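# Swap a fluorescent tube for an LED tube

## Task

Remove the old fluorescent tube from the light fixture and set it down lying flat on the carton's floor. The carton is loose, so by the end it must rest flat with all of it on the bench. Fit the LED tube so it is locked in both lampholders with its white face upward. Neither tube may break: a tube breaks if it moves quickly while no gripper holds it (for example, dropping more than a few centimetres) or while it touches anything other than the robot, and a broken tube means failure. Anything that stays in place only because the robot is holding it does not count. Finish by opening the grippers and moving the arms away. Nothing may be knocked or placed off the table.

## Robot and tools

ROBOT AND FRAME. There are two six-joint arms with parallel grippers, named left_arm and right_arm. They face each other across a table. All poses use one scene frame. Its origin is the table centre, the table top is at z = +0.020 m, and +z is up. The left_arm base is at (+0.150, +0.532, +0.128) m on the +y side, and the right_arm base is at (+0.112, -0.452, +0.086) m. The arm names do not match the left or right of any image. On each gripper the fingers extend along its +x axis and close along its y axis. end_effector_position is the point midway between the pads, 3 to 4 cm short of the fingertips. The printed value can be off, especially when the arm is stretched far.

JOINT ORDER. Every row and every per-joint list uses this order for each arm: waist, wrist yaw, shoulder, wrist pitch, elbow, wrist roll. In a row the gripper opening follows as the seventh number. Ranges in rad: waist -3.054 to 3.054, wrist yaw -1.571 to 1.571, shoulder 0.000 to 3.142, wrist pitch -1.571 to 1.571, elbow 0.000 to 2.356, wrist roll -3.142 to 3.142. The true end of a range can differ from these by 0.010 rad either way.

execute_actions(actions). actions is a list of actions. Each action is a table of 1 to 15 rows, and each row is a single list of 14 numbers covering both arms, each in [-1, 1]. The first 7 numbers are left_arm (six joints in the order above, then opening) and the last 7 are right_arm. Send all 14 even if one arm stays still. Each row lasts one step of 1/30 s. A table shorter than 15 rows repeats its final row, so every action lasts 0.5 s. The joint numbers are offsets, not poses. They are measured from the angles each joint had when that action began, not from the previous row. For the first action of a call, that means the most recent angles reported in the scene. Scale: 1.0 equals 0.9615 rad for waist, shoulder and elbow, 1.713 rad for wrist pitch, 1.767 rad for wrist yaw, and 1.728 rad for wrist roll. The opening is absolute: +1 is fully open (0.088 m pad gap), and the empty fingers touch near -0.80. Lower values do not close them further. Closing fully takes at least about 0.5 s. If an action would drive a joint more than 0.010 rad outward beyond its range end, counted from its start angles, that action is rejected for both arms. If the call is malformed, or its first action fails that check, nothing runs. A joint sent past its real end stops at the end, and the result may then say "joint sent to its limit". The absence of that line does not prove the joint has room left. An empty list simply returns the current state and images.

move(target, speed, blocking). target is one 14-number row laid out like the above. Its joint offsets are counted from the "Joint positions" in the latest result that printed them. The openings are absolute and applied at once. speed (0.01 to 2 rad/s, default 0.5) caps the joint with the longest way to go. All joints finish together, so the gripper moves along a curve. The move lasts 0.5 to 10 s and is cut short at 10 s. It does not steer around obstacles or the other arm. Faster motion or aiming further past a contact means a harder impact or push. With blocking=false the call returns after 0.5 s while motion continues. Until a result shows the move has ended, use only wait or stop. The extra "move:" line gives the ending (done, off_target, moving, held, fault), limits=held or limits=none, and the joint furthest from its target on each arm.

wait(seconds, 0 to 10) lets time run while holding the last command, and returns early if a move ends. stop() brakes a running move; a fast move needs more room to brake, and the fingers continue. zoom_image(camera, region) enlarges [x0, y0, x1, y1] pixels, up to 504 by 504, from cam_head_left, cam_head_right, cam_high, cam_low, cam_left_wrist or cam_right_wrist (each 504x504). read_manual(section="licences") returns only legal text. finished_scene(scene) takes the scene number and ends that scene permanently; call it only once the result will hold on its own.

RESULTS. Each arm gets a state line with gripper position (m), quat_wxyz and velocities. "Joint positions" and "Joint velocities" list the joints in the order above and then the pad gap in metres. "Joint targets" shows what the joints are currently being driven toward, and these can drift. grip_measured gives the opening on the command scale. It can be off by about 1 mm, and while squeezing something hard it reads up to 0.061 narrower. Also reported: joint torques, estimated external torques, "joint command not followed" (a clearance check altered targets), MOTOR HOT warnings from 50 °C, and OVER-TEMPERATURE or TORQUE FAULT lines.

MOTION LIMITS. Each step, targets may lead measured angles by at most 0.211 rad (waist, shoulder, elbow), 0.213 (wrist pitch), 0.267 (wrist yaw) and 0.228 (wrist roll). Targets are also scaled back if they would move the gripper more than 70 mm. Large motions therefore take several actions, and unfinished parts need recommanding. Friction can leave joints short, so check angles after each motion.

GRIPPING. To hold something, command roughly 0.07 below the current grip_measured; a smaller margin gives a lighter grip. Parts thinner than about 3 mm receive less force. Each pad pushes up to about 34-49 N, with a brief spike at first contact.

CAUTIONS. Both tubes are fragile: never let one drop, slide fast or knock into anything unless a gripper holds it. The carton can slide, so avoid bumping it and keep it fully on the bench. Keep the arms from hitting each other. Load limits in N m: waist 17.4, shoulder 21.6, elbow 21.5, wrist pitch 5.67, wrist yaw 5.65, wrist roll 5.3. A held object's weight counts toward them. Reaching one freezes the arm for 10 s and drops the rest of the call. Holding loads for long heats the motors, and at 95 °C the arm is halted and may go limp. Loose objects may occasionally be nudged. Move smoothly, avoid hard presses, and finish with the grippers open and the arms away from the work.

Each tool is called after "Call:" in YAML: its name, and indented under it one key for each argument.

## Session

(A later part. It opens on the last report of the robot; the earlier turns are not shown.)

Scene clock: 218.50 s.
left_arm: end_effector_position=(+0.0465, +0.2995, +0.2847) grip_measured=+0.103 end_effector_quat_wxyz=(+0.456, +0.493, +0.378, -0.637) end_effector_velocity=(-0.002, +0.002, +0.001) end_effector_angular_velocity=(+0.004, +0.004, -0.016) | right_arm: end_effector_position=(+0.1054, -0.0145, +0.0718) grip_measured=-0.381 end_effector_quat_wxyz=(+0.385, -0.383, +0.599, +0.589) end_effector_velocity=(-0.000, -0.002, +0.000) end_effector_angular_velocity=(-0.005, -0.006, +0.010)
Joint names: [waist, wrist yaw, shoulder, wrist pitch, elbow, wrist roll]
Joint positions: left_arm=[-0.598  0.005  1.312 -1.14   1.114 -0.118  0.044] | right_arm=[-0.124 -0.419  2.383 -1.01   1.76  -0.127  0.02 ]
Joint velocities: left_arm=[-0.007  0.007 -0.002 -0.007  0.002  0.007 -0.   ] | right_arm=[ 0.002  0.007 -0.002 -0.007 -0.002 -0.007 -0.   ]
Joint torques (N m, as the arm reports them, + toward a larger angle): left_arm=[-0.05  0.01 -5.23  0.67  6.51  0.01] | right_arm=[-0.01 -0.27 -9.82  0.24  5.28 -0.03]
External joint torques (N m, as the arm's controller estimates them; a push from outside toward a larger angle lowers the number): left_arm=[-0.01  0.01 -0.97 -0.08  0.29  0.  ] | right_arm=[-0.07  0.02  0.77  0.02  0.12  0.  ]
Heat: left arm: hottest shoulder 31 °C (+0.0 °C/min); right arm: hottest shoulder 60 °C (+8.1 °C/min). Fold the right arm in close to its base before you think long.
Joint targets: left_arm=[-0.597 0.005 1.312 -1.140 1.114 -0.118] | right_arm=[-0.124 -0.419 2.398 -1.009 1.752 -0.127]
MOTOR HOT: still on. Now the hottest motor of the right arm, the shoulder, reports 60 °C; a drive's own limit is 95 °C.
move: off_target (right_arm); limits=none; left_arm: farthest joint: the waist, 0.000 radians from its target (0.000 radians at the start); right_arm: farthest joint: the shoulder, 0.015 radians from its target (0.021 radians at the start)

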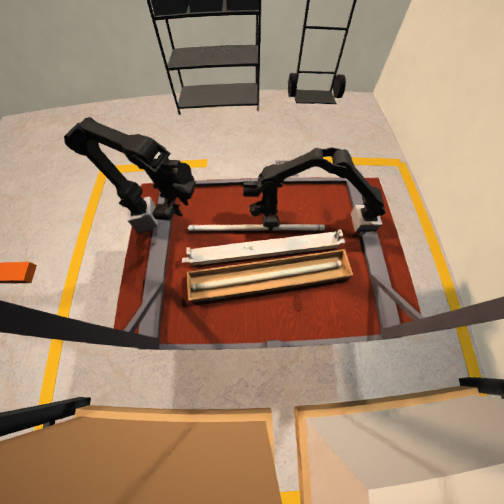

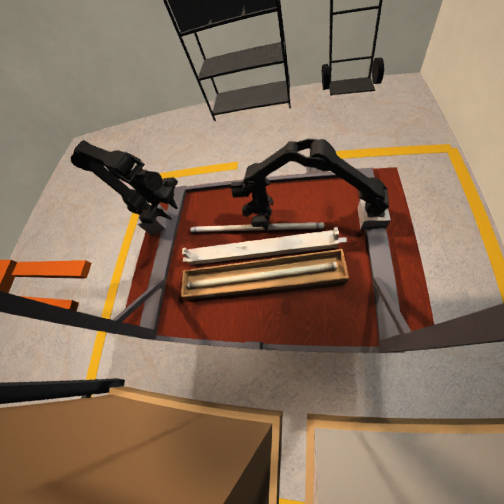

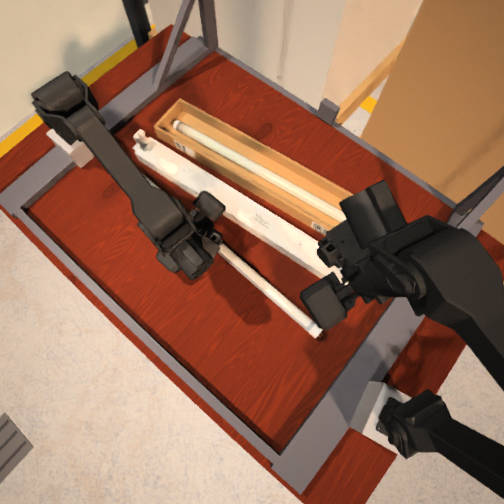

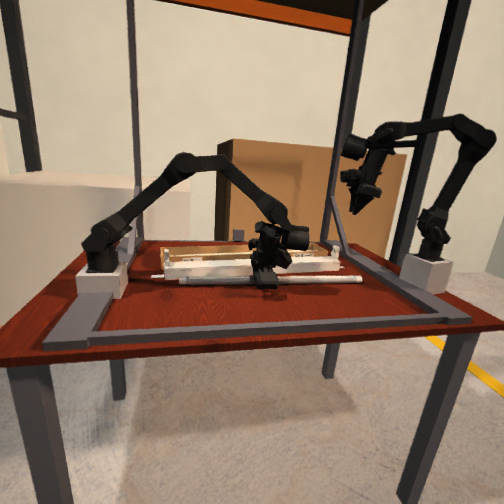

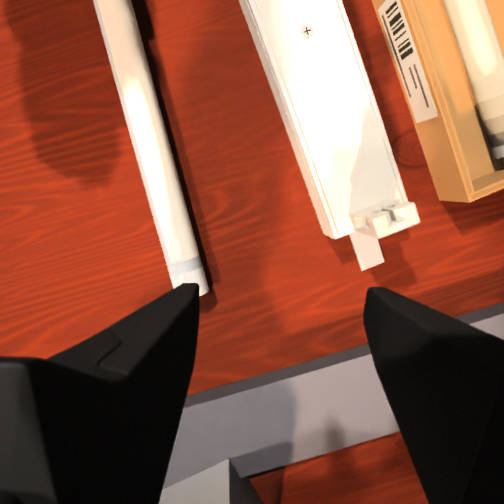

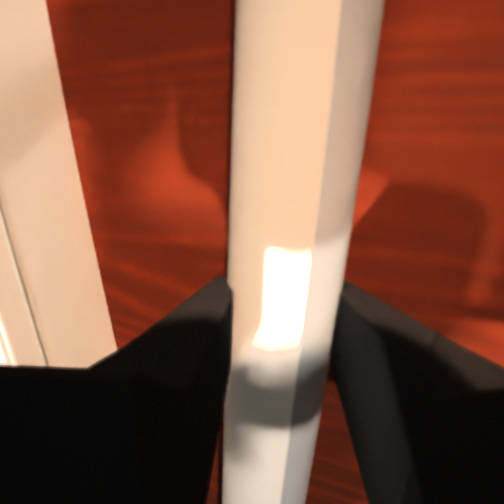

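Call:
move:
  target: [0,0,0,0,0,0,0.1,0,0,0,0,0,0,0.05]

Call:
move:
  target: [0,0,0,0,0,0,0.1,0.168,0.234,-0.08,0.028,-0.047,0.103,0.05]
  speed: 0.3

Call:
move:
  target: [0,0,0,0,0,0,0.1,0,0,0.021,0.006,-0.014,0,0.05]
  speed: 0.05

Scene clock: 224.23 s.
left_arm: end_effector_position=(+0.0465, +0.2995, +0.2847) grip_measured=+0.103 end_effector_quat_wxyz=(+0.456, +0.493, +0.378, -0.637) end_effector_velocity=(+0.001, +0.002, -0.001) end_effector_angular_velocity=(+0.005, -0.008, +0.006) | right_arm: end_effector_position=(+0.1032, -0.0147, +0.0722) grip_measured=+0.046 end_effector_quat_wxyz=(+0.382, -0.381, +0.600, +0.591) end_effector_velocity=(+0.000, +0.001, +0.001) end_effector_angular_velocity=(+0.011, +0.006, +0.004)
Joint names: [waist, wrist yaw, shoulder, wrist pitch, elbow, wrist roll]
Joint positions: left_arm=[-0.598  0.005  1.312 -1.14   1.114 -0.118  0.044] | right_arm=[-0.121 -0.426  2.383 -1.011  1.76  -0.127  0.041]
Joint velocities: left_arm=[-0.002 -0.007 -0.002 -0.007 -0.002 -0.007 -0.   ] | right_arm=[-0.002 -0.007 -0.002  0.007 -0.002 -0.007  0.   ]
Joint torques (N m, as the arm reports them, + toward a larger angle): left_arm=[-0.04  0.   -5.22  0.67  6.51  0.01] | right_arm=[ -0.14   0.02 -11.55   0.27   6.38  -0.03]
External joint torques (N m, as the arm's controller estimates them; a push from outside toward a larger angle lowers the number): left_arm=[-0.04  0.02 -1.05 -0.06  0.38  0.  ] | right_arm=[-0.14  0.31 -1.05  0.05  1.26  0.  ]
Heat: left arm: hottest shoulder 31 °C (+0.0 °C/min); right arm: hottest shoulder 59 °C (+7.1 °C/min). Fold the right arm in close to its base before you think long.
Joint targets: left_arm=[-0.598 0.005 1.312 -1.140 1.114 -0.118] | right_arm=[-0.124 -0.419 2.383 -1.010 1.760 -0.127]
MOTOR HOT: still on. Now the hottest motor of the right arm, the shoulder, reports 59 °C; a drive's own limit is 95 °C.
move: done; limits=none; left_arm: farthest joint: the waist, 0.000 radians from its target (0.000 radians at the start); right_arm: farthest joint: the wrist yaw, 0.007 radians from its target (0.000 radians at the start)

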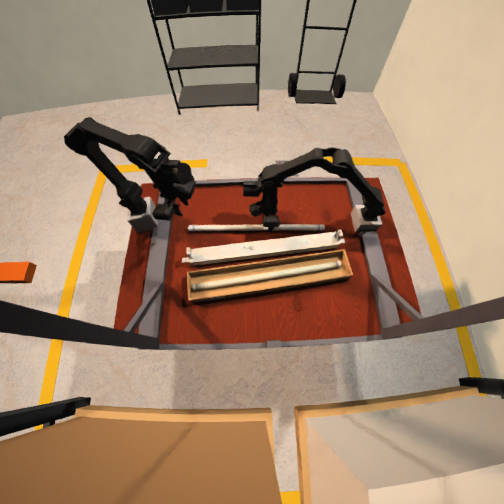

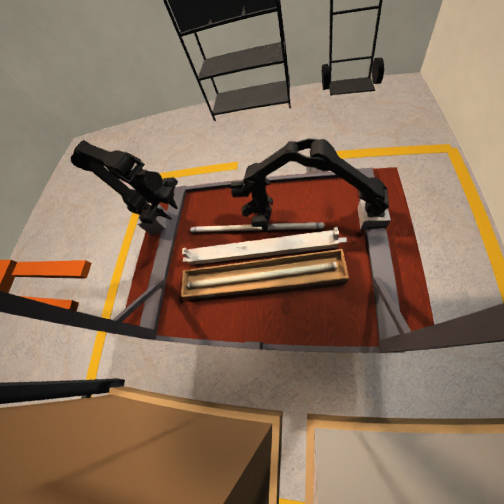

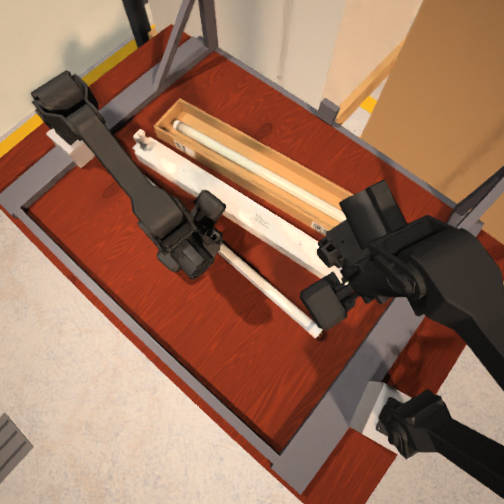

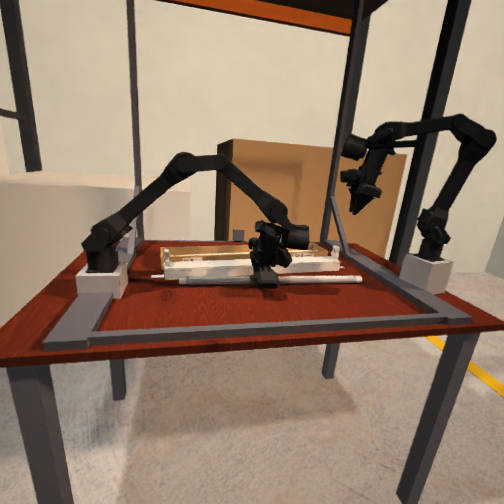

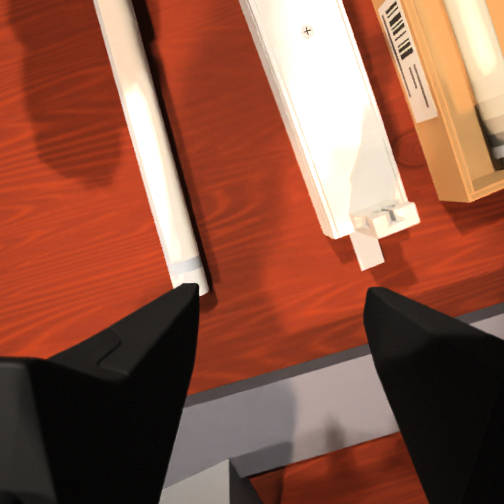

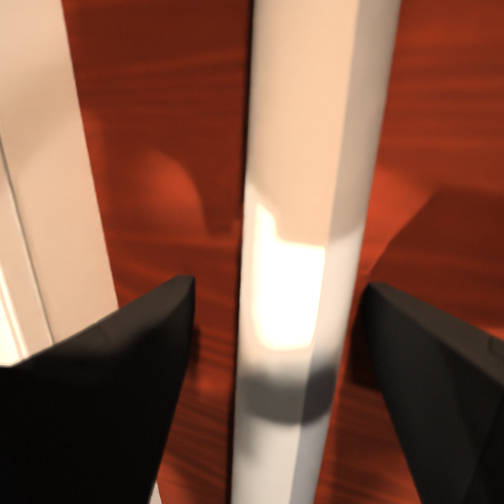

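Scene clock: 226.20 s.
left_arm: end_effector_position=(+0.0465, +0.2995, +0.2847) grip_measured=+0.103 end_effector_quat_wxyz=(+0.456, +0.493, +0.378, -0.637) end_effector_velocity=(+0.000, -0.001, +0.000) end_effector_angular_velocity=(-0.009, -0.002, +0.006) | right_arm: end_effector_position=(+0.0937, -0.0145, +0.0740) grip_measured=+0.048 end_effector_quat_wxyz=(+0.499, -0.492, +0.506, +0.502) end_effector_velocity=(+0.002, -0.002, +0.000) end_effector_angular_velocity=(-0.007, -0.008, +0.005)
Joint names: [waist, wrist yaw, shoulder, wrist pitch, elbow, wrist roll]
Joint positions: left_arm=[-0.598  0.005  1.312 -1.14   1.114 -0.118  0.044] | right_arm=[ 0.037 -0.017  2.325 -0.965  1.723  0.048  0.041]
Joint velocities: left_arm=[-0.002 -0.007 -0.002  0.007 -0.002 -0.007 -0.   ] | right_arm=[-0.002  0.007 -0.002 -0.007 -0.002 -0.007 -0.   ]
Joint torques (N m, as the arm reports them, + toward a larger angle): left_arm=[-0.04  0.   -5.22  0.67  6.5   0.  ] | right_arm=[  0.35   0.15 -13.52   0.4    5.35   0.1 ]
External joint torques (N m, as the arm's controller estimates them; a push from outside toward a larger angle lowers the number): left_arm=[-0.02  0.01 -0.99 -0.08  0.31  0.  ] | right_arm=[ 0.34  0.16 -3.08  0.08  0.05  0.11]
Heat: left arm: hottest shoulder 31 °C (+0.0 °C/min); right arm: hottest shoulder 60 °C (+8.1 °C/min). Fold the right arm in close to its base before you think long.
Joint targets: left_arm=[-0.598 0.005 1.312 -1.140 1.114 -0.118] | right_arm=[0.040 -0.013 2.306 -0.963 1.715 0.051]
MOTOR HOT: still on. Now the hottest motor of the right arm, the shoulder, reports 60 °C; a drive's own limit is 95 °C.
move: off_target (right_arm); limits=none; left_arm: farthest joint: the waist, 0.000 radians from its target (0.000 radians at the start); right_arm: farthest joint: the shoulder, 0.019 radians from its target (0.077 radians at the start)

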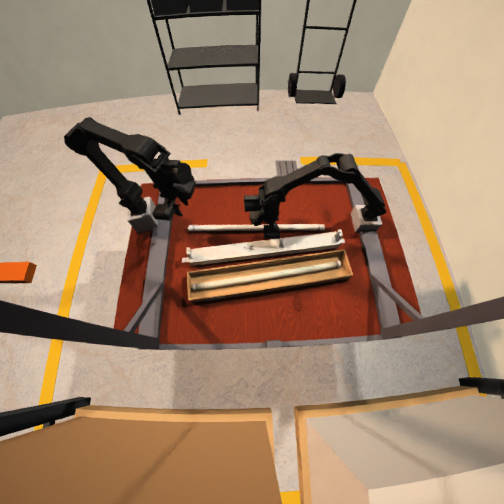

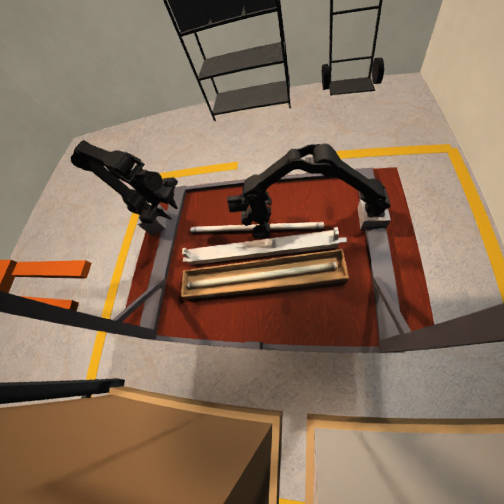

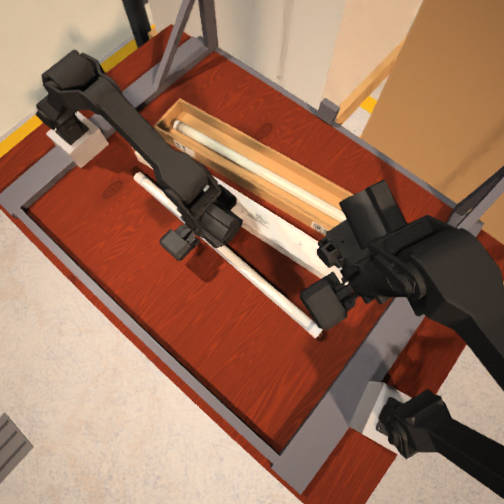

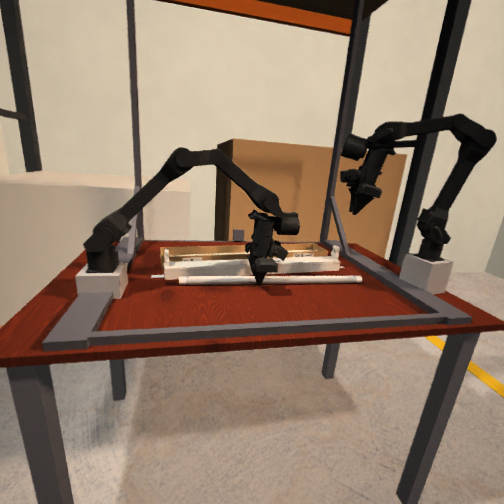

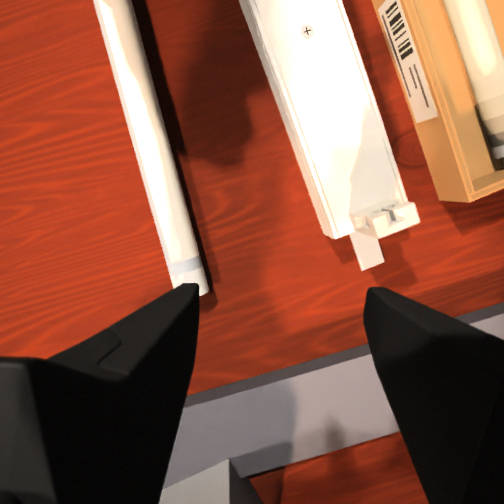

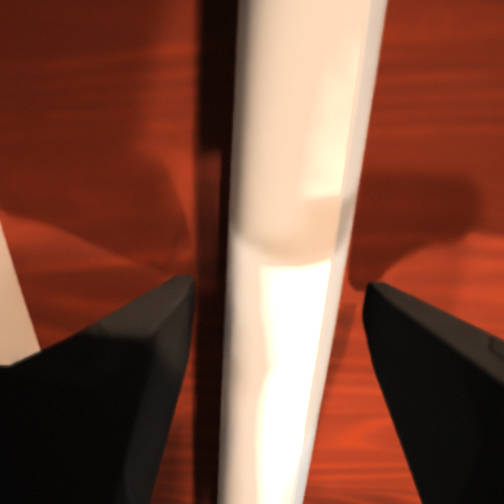

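Scene clock: 227.03 s.
left_arm: end_effector_position=(+0.0465, +0.2995, +0.2847) grip_measured=+0.103 end_effector_quat_wxyz=(+0.456, +0.493, +0.378, -0.637) end_effector_velocity=(+0.003, +0.001, -0.001) end_effector_angular_velocity=(-0.001, -0.021, +0.010) | right_arm: end_effector_position=(+0.0937, -0.0145, +0.0716) grip_measured=+0.048 end_effector_quat_wxyz=(+0.500, -0.492, +0.506, +0.502) end_effector_velocity=(+0.000, -0.005, +0.002) end_effector_angular_velocity=(-0.017, -0.008, +0.010)
Joint names: [waist, wrist yaw, shoulder, wrist pitch, elbow, wrist roll]
Joint positions: left_arm=[-0.598  0.005  1.312 -1.14   1.114 -0.118  0.044] | right_arm=[ 0.037 -0.017  2.328 -0.956  1.718  0.048  0.041]
Joint velocities: left_arm=[-0.002 -0.022 -0.002 -0.007 -0.002 -0.007  0.   ] | right_arm=[ 0.002  0.007 -0.007 -0.022 -0.002 -0.007 -0.   ]
Joint torques (N m, as the arm reports them, + toward a larger angle): left_arm=[-0.05  0.   -5.21  0.67  6.52  0.01] | right_arm=[ 0.01  0.05 -9.39  0.4   5.47  0.02]
External joint torques (N m, as the arm's controller estimates them; a push from outside toward a larger angle lowers the number): left_arm=[-0.05  0.02 -0.99 -0.07  0.35  0.  ] | right_arm=[-0.05  0.07  1.04  0.08  0.19  0.03]
Heat: left arm: hottest shoulder 31 °C (+0.0 °C/min); right arm: hottest shoulder 60 °C (+8.1 °C/min). Fold the right arm in close to its base before you think long.
Joint targets: left_arm=[-0.597 0.005 1.312 -1.140 1.114 -0.118] | right_arm=[0.037 -0.017 2.345 -0.954 1.710 0.048]
MOTOR HOT: still on. Now the hottest motor of the right arm, the shoulder, reports 60 °C; a drive's own limit is 95 °C.
move: off_target (right_arm); limits=none; left_arm: farthest joint: the waist, 0.000 radians from its target (0.000 radians at the start); right_arm: farthest joint: the shoulder, 0.017 radians from its target (0.020 radians at the start)

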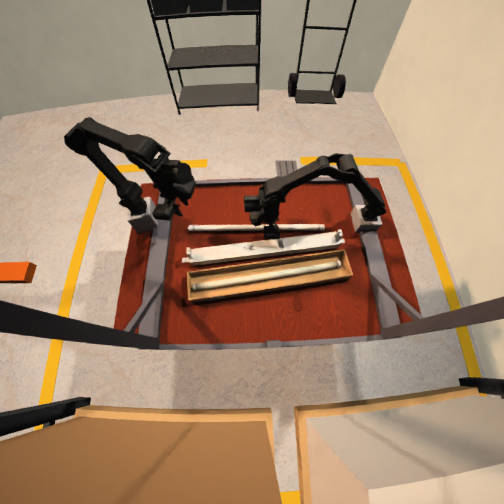

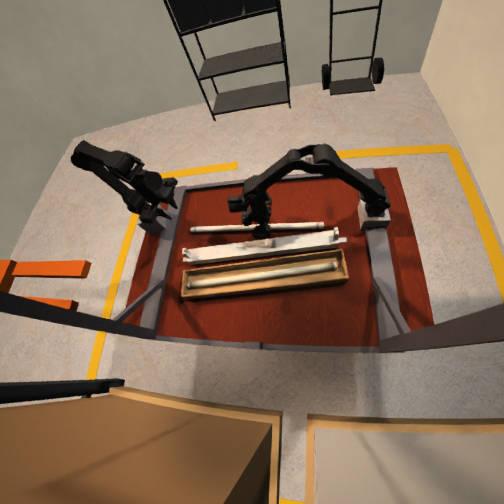

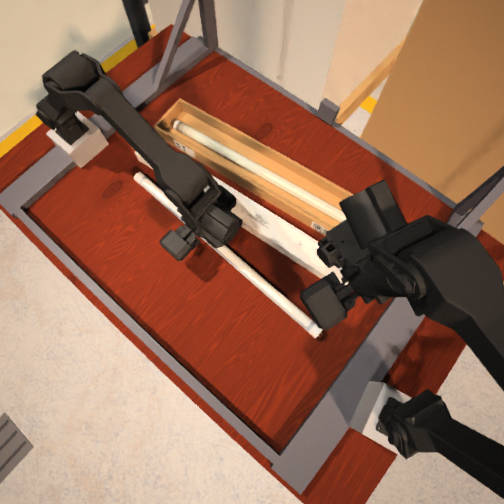

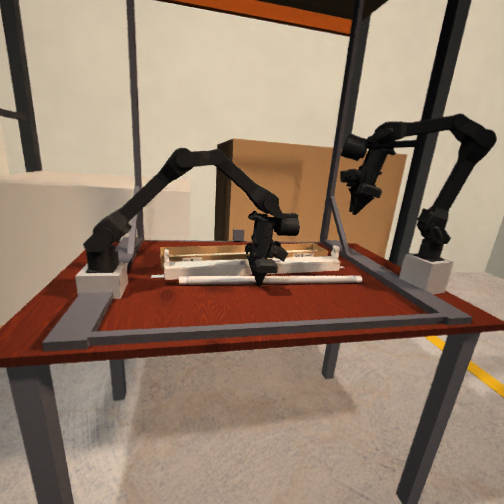

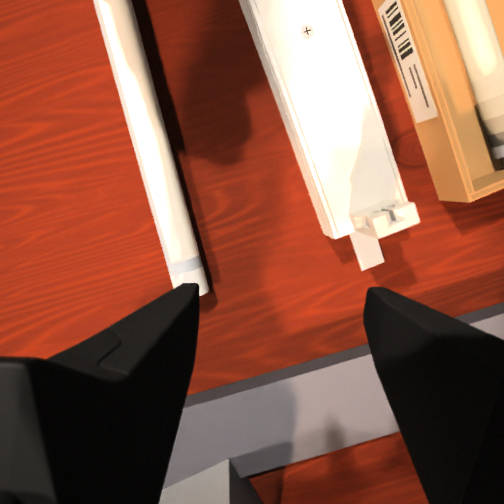

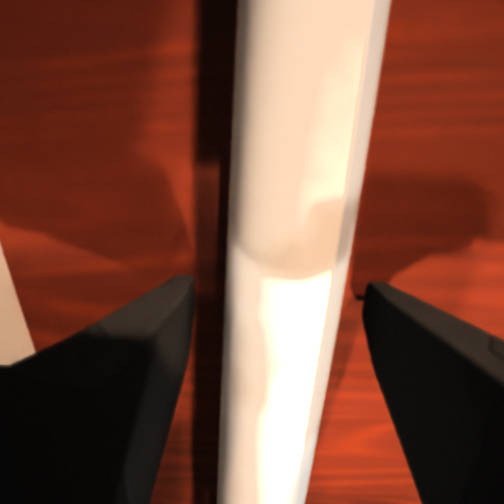

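Call:
move:
  target: [0,0,0,0,0,0,0.1,0,0,0,0,0,0,-0.44]

Call:
move:
  target: [0,0,0,0,0,0,0.1,0,0.008,-0.128,-0.196,0.243,0,-0.44]
  speed: 0.15

Call:
move:
  target: [0,0,0,0,0,0,0.1,0.246,0,0,0,0,0.079,-0.44]
  speed: 0.15

Call:
zoom_image:
  camera: "cam_low"
  region: [140,190,370,290]

Scene clock: 234.87 s.
left_arm: end_effector_position=(+0.0465, +0.2995, +0.2847) grip_measured=+0.103 end_effector_quat_wxyz=(+0.456, +0.493, +0.378, -0.637) end_effector_velocity=(+0.002, +0.003, -0.002) end_effector_angular_velocity=(+0.010, -0.007, +0.021) | right_arm: end_effector_position=(+0.0937, -0.0145, +0.0716) grip_measured=-0.374 end_effector_quat_wxyz=(+0.500, -0.492, +0.506, +0.502) end_effector_velocity=(-0.000, +0.003, +0.002) end_effector_angular_velocity=(+0.012, +0.008, +0.020)
Joint names: [waist, wrist yaw, shoulder, wrist pitch, elbow, wrist roll]
Joint positions: left_arm=[-0.598  0.005  1.312 -1.14   1.114 -0.118  0.044] | right_arm=[ 0.037 -0.017  2.328 -0.956  1.718  0.048  0.021]
Joint velocities: left_arm=[-0.002 -0.007 -0.002 -0.007 -0.007 -0.022 -0.   ] | right_arm=[-0.002 -0.007 -0.002  0.007  0.002 -0.022 -0.   ]
Joint torques (N m, as the arm reports them, + toward a larger angle): left_arm=[-0.04  0.   -5.22  0.67  6.51  0.01] | right_arm=[  0.04  -0.02 -11.29   0.3    6.39  -0.06]
External joint torques (N m, as the arm's controller estimates them; a push from outside toward a larger angle lowers the number): left_arm=[-0.04  0.02 -0.99 -0.05  0.38  0.  ] | right_arm=[ 0.06 -0.01 -0.76 -0.06  0.99 -0.06]
Heat: left arm: hottest shoulder 30 °C (-1.0 °C/min); right arm: hottest shoulder 58 °C (+4.0 °C/min). Fold the right arm in close to its base before you think long.
Joint targets: left_arm=[-0.598 0.005 1.312 -1.140 1.114 -0.118] | right_arm=[0.037 -0.017 2.328 -0.956 1.718 0.048]
MOTOR HOT: still on. Now the hottest motor of the right arm, the shoulder, reports 58 °C; a drive's own limit is 95 °C.
move: done; limits=none; left_arm: farthest joint: the waist, 0.000 radians from its target (0.000 radians at the start); right_arm: farthest joint: the waist, 0.000 radians from its target (0.000 radians at the start)

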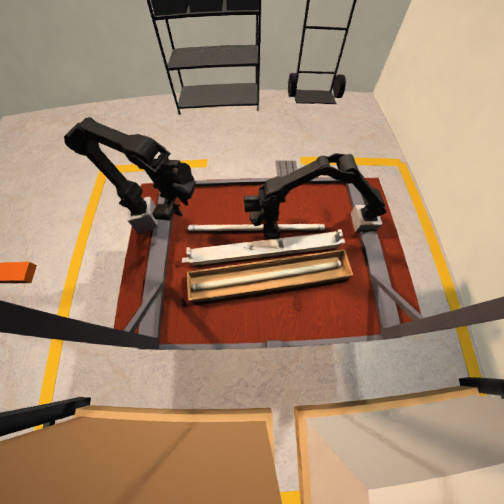

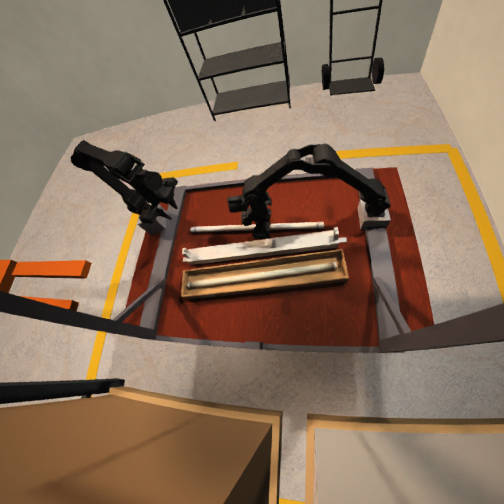

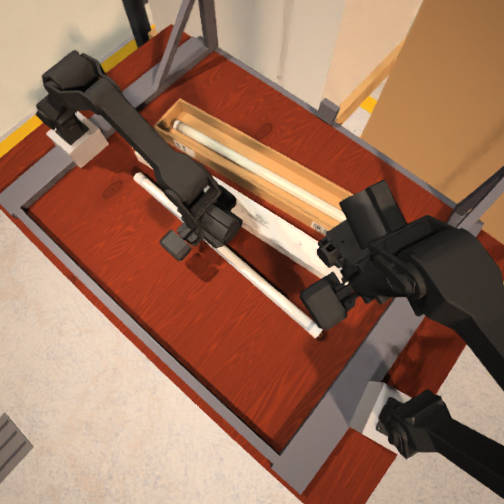

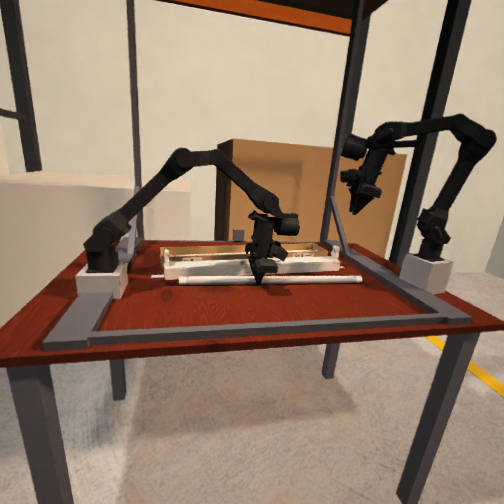

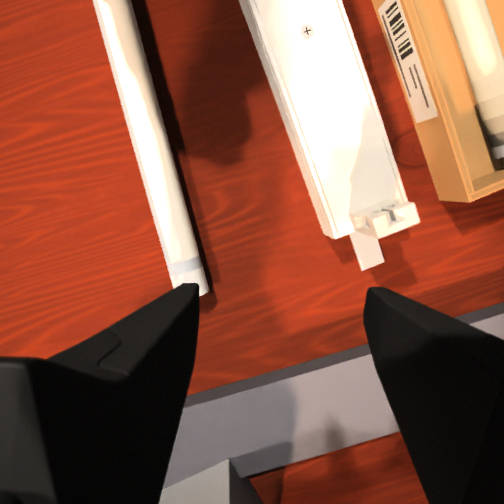

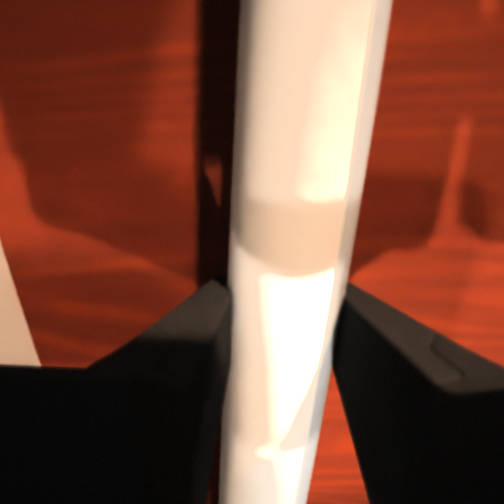

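Scene clock: 237.63 s.
left_arm: end_effector_position=(+0.0465, +0.2995, +0.2847) grip_measured=+0.103 end_effector_quat_wxyz=(+0.456, +0.493, +0.378, -0.637) end_effector_velocity=(+0.002, +0.003, -0.002) end_effector_angular_velocity=(+0.009, -0.010, +0.006) | right_arm: end_effector_position=(+0.0955, -0.0210, +0.1672) grip_measured=-0.374 end_effector_quat_wxyz=(+0.499, -0.498, +0.507, +0.496) end_effector_velocity=(-0.002, -0.002, +0.000) end_effector_angular_velocity=(-0.008, +0.007, +0.010)
Joint names: [waist, wrist yaw, shoulder, wrist pitch, elbow, wrist roll]
Joint positions: left_arm=[-0.598  0.005  1.312 -1.14   1.114 -0.118  0.044] | right_arm=[ 0.037 -0.006  2.228 -1.291  1.938  0.048  0.021]
Joint velocities: left_arm=[-0.002 -0.007 -0.002 -0.007 -0.007 -0.007  0.   ] | right_arm=[ 0.002 -0.007 -0.002 -0.007 -0.002 -0.007 -0.   ]
Joint torques (N m, as the arm reports them, + toward a larger angle): left_arm=[-0.04  0.   -5.22  0.67  6.51  0.01] | right_arm=[  0.02   0.15 -13.54   0.18   8.59  -0.01]
External joint torques (N m, as the arm's controller estimates them; a push from outside toward a larger angle lowers the number): left_arm=[-0.04  0.01 -1.06 -0.06  0.41  0.  ] | right_arm=[-0.05  0.17 -3.28 -0.12  2.95 -0.01]
Heat: left arm: hottest shoulder 30 °C (-1.0 °C/min); right arm: hottest shoulder 59 °C (+4.0 °C/min). Fold the right arm in close to its base before you think long.
Joint targets: left_arm=[-0.597 0.005 1.312 -1.140 1.114 -0.118] | right_arm=[0.037 -0.003 2.205 -1.292 1.951 0.048]
MOTOR HOT: still on. Now the hottest motor of the right arm, the shoulder, reports 59 °C; a drive's own limit is 95 °C.
move: off_target (right_arm); limits=none; left_arm: farthest joint: the waist, 0.000 radians from its target (0.000 radians at the start); right_arm: farthest joint: the shoulder, 0.023 radians from its target (0.123 radians at the start)

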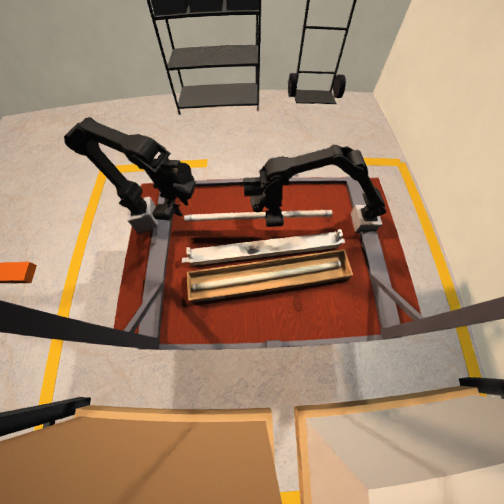

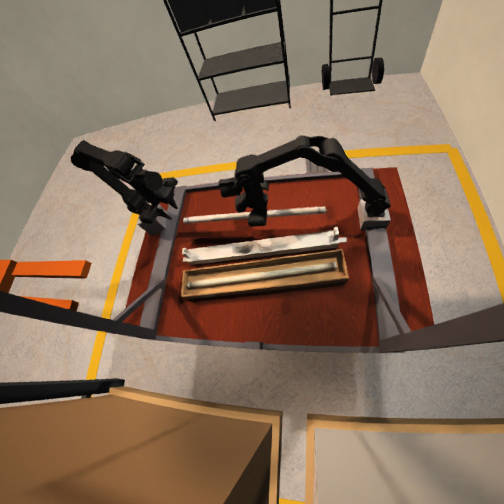

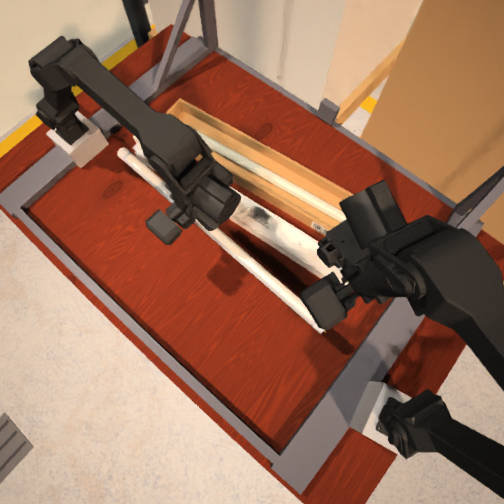

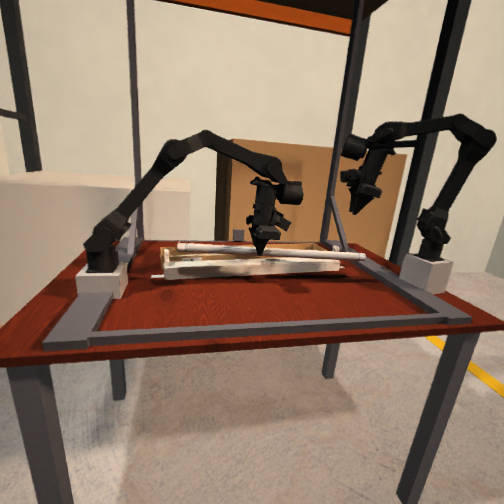

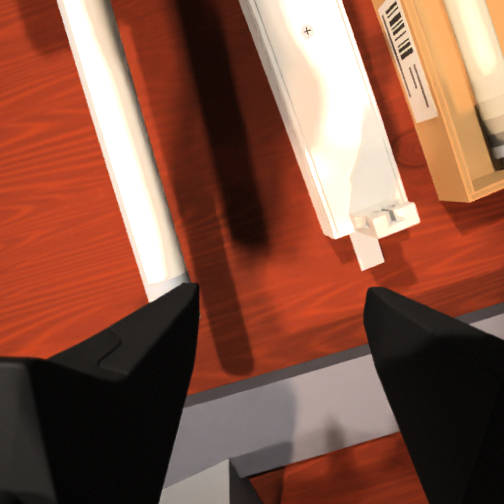

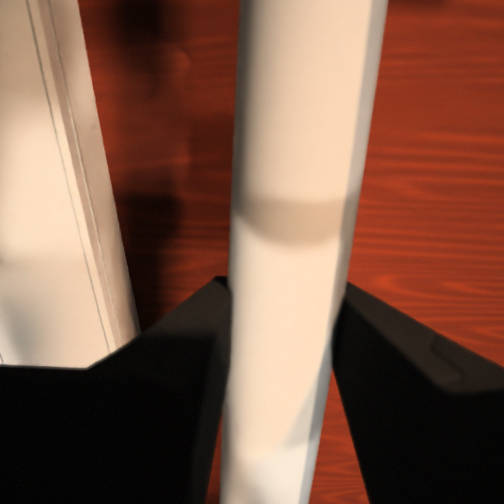

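Scene clock: 239.63 s.
left_arm: end_effector_position=(+0.0465, +0.2995, +0.2847) grip_measured=+0.103 end_effector_quat_wxyz=(+0.456, +0.493, +0.378, -0.637) end_effector_velocity=(-0.001, +0.003, -0.001) end_effector_angular_velocity=(+0.010, +0.005, +0.003) | right_arm: end_effector_position=(-0.0040, -0.0366, +0.1672) grip_measured=-0.374 end_effector_quat_wxyz=(+0.473, -0.524, +0.481, +0.520) end_effector_velocity=(-0.002, -0.003, +0.000) end_effector_angular_velocity=(-0.013, +0.019, +0.005)
Joint names: [waist, wrist yaw, shoulder, wrist pitch, elbow, wrist roll]
Joint positions: left_arm=[-0.598  0.005  1.312 -1.14   1.114 -0.118  0.044] | right_arm=[ 0.272 -0.006  2.228 -1.291  1.938  0.181  0.021]
Joint velocities: left_arm=[-0.002  0.007 -0.002 -0.007 -0.002 -0.007 -0.   ] | right_arm=[-0.002 -0.022 -0.002 -0.007 -0.002 -0.007 -0.   ]
Joint torques (N m, as the arm reports them, + toward a larger angle): left_arm=[-0.04  0.   -5.22  0.67  6.52  0.01] | right_arm=[  0.24   0.01 -11.14   0.28   6.84   0.1 ]
External joint torques (N m, as the arm's controller estimates them; a push from outside toward a larger angle lowers the number): left_arm=[-0.04  0.02 -0.96 -0.07  0.33  0.  ] | right_arm=[ 0.22  0.01 -0.91 -0.03  1.2   0.1 ]
Heat: left arm: hottest shoulder 30 °C (-1.0 °C/min); right arm: hottest shoulder 59 °C (+3.0 °C/min). Fold the right arm in close to its base before you think long.
Joint targets: left_arm=[-0.598 0.005 1.312 -1.140 1.114 -0.118] | right_arm=[0.274 -0.006 2.228 -1.291 1.938 0.184]
MOTOR HOT: still on. Now the hottest motor of the right arm, the shoulder, reports 59 °C; a drive's own limit is 95 °C.
move: done; limits=none; left_arm: farthest joint: the waist, 0.000 radians from its target (0.000 radians at the start); right_arm: farthest joint: the wrist roll, 0.004 radians from its target (0.137 radians at the start)

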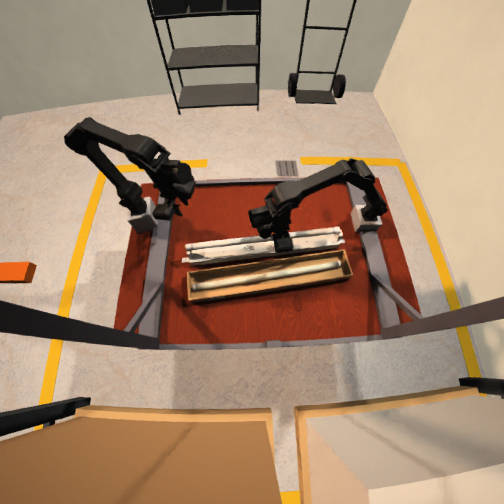

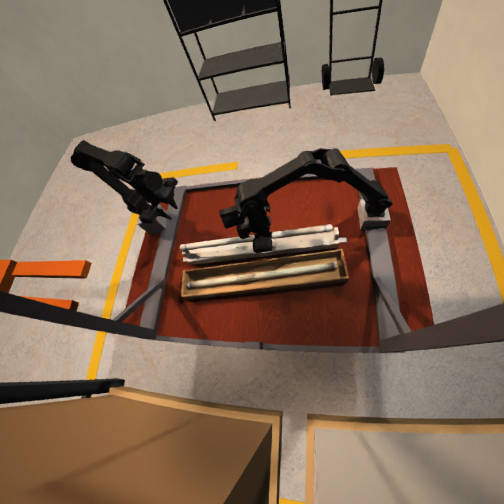

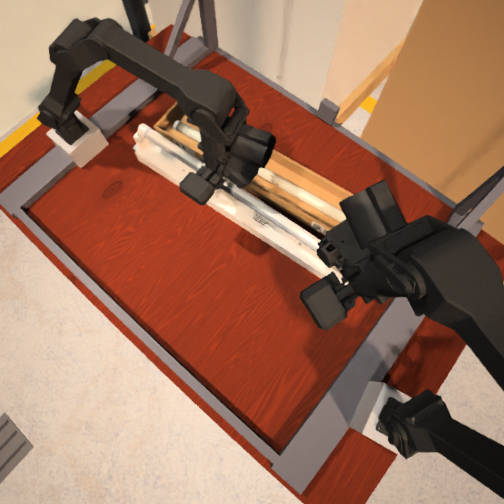

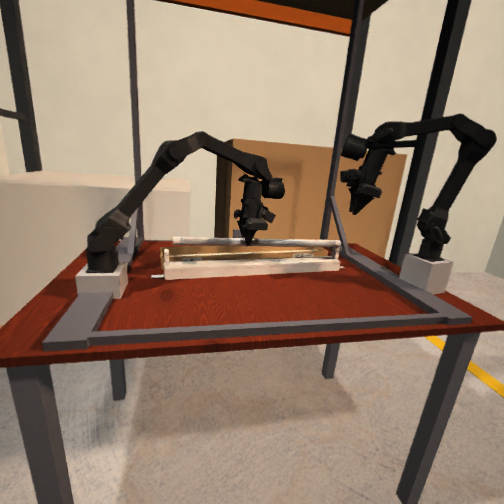

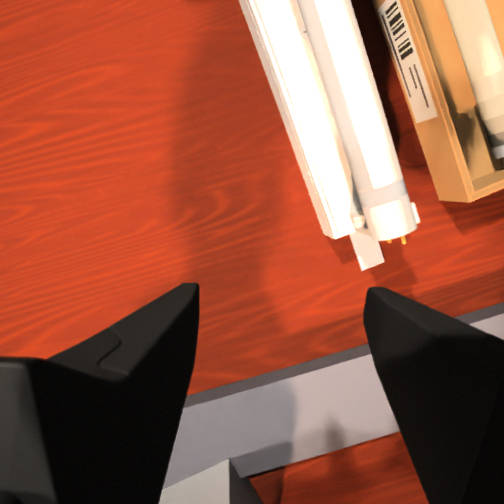

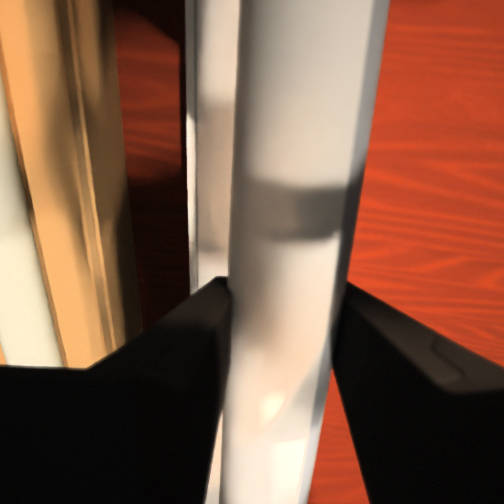

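Region (140, 190, 370, 290) of cam_low's 504x504 image, scaled by 2.191, with more detail than that image has; it fills the top 219 rows of this view, and the rest is white.

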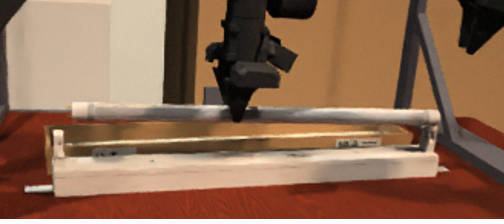

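Call:
move:
  target: [0,0,0,0,0,0,0.1,0.011,0,-0.174,0.068,-0.221,0.006,-0.5]
  speed: 0.1

Call:
zoom_image:
  camera: "cam_low"
  region: [140,190,370,290]

Call:
zoom_image:
  camera: "cam_head_right"
  region: [170,210,360,280]

Scene clock: 254.70 s.
left_arm: end_effector_position=(+0.0465, +0.2995, +0.2847) grip_measured=+0.103 end_effector_quat_wxyz=(+0.456, +0.493, +0.378, -0.637) end_effector_velocity=(+0.002, -0.002, +0.000) end_effector_angular_velocity=(-0.015, -0.015, +0.010) | right_arm: end_effector_position=(-0.0010, -0.0584, +0.1723) grip_measured=-0.374 end_effector_quat_wxyz=(+0.482, -0.509, +0.472, +0.535) end_effector_velocity=(+0.002, +0.000, -0.001) end_effector_angular_velocity=(+0.004, -0.007, +0.005)
Joint names: [waist, wrist yaw, shoulder, wrist pitch, elbow, wrist roll]
Joint positions: left_arm=[-0.598  0.005  1.312 -1.14   1.114 -0.118  0.044] | right_arm=[ 0.279 -0.006  2.085 -1.177  1.732  0.188  0.021]
Joint velocities: left_arm=[-0.002 -0.022 -0.002  0.007 -0.002 -0.007 -0.   ] | right_arm=[-0.002  0.007 -0.002  0.007 -0.007 -0.007 -0.   ]
Joint torques (N m, as the arm reports them, + toward a larger angle): left_arm=[-0.05  0.01 -5.21  0.66  6.51  0.01] | right_arm=[  0.42   0.04 -13.02   0.54   6.45   0.09]
External joint torques (N m, as the arm's controller estimates them; a push from outside toward a larger angle lowers the number): left_arm=[-0.07  0.02 -0.99 -0.09  0.32  0.  ] | right_arm=[ 0.49  0.03 -3.65  0.12  0.74  0.09]
Heat: left arm: hottest shoulder 30 °C (-1.0 °C/min); right arm: hottest shoulder 59 °C (+1.0 °C/min). Fold the right arm in close to its base before you think long.
Joint targets: left_arm=[-0.597 0.005 1.312 -1.140 1.114 -0.118] | right_arm=[0.282 -0.006 2.061 -1.175 1.725 0.191]
MOTOR HOT: still on. Now the hottest motor of the right arm, the shoulder, reports 59 °C; a drive's own limit is 95 °C.
move: off_target (right_arm); limits=none; left_arm: farthest joint: the waist, 0.000 radians from its target (0.000 radians at the start); right_arm: farthest joint: the shoulder, 0.025 radians from its target (0.168 radians at the start)

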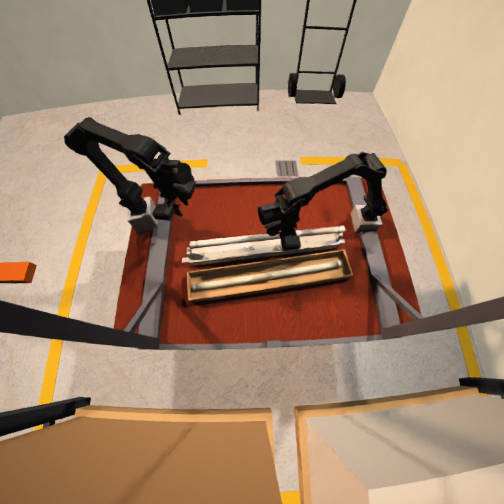

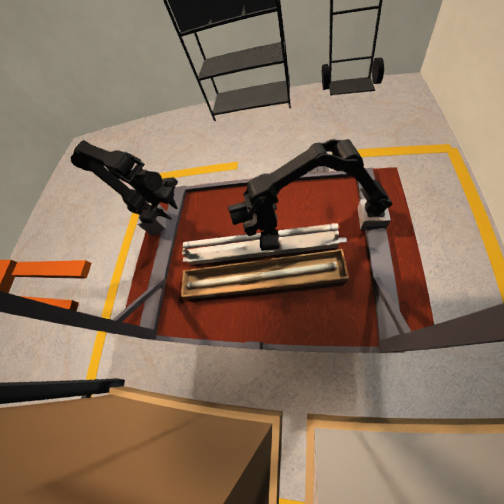

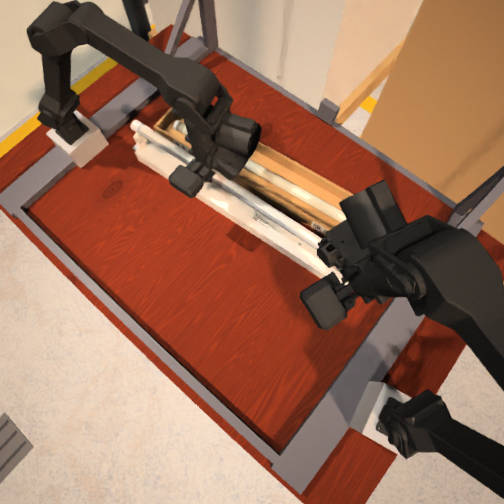

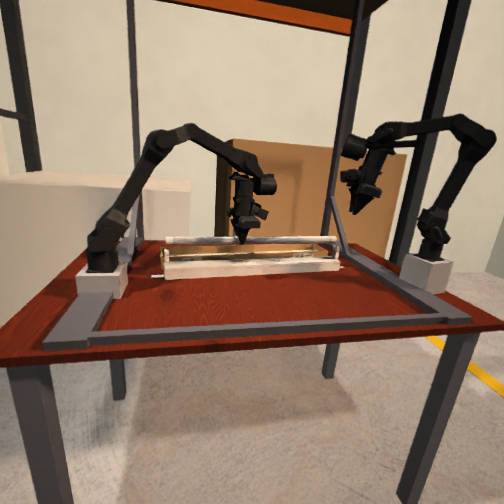

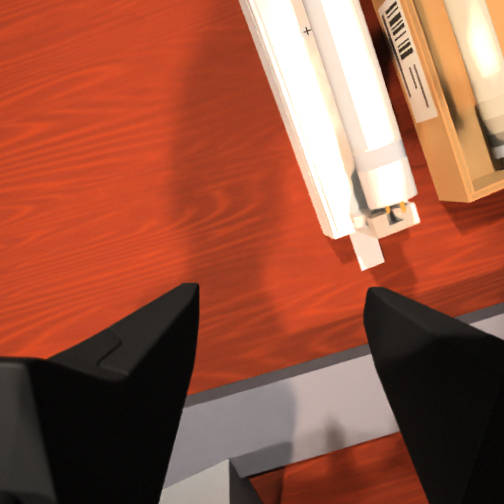

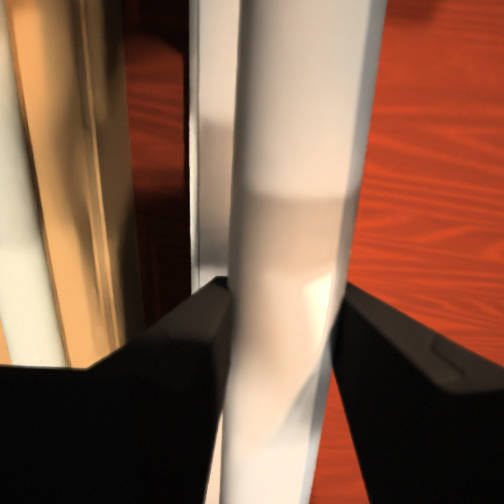

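Region (140, 190, 370, 290) of cam_low's 504x504 image, scaled by 2.191, with more detail than that image has; it fills the top 219 rows of this view, and the rest is white.

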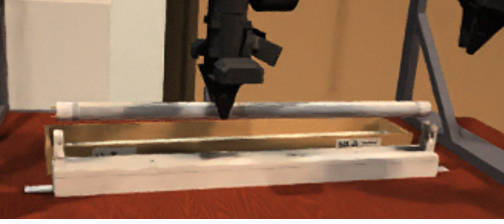

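Region (170, 210, 360, 280) of cam_head_right's 504x504 image, scaled by 2.653, with more detail than that image has; it fills the top 186 rows of this view, and the rest is white.

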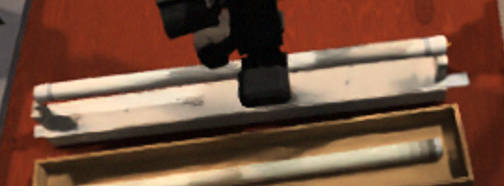

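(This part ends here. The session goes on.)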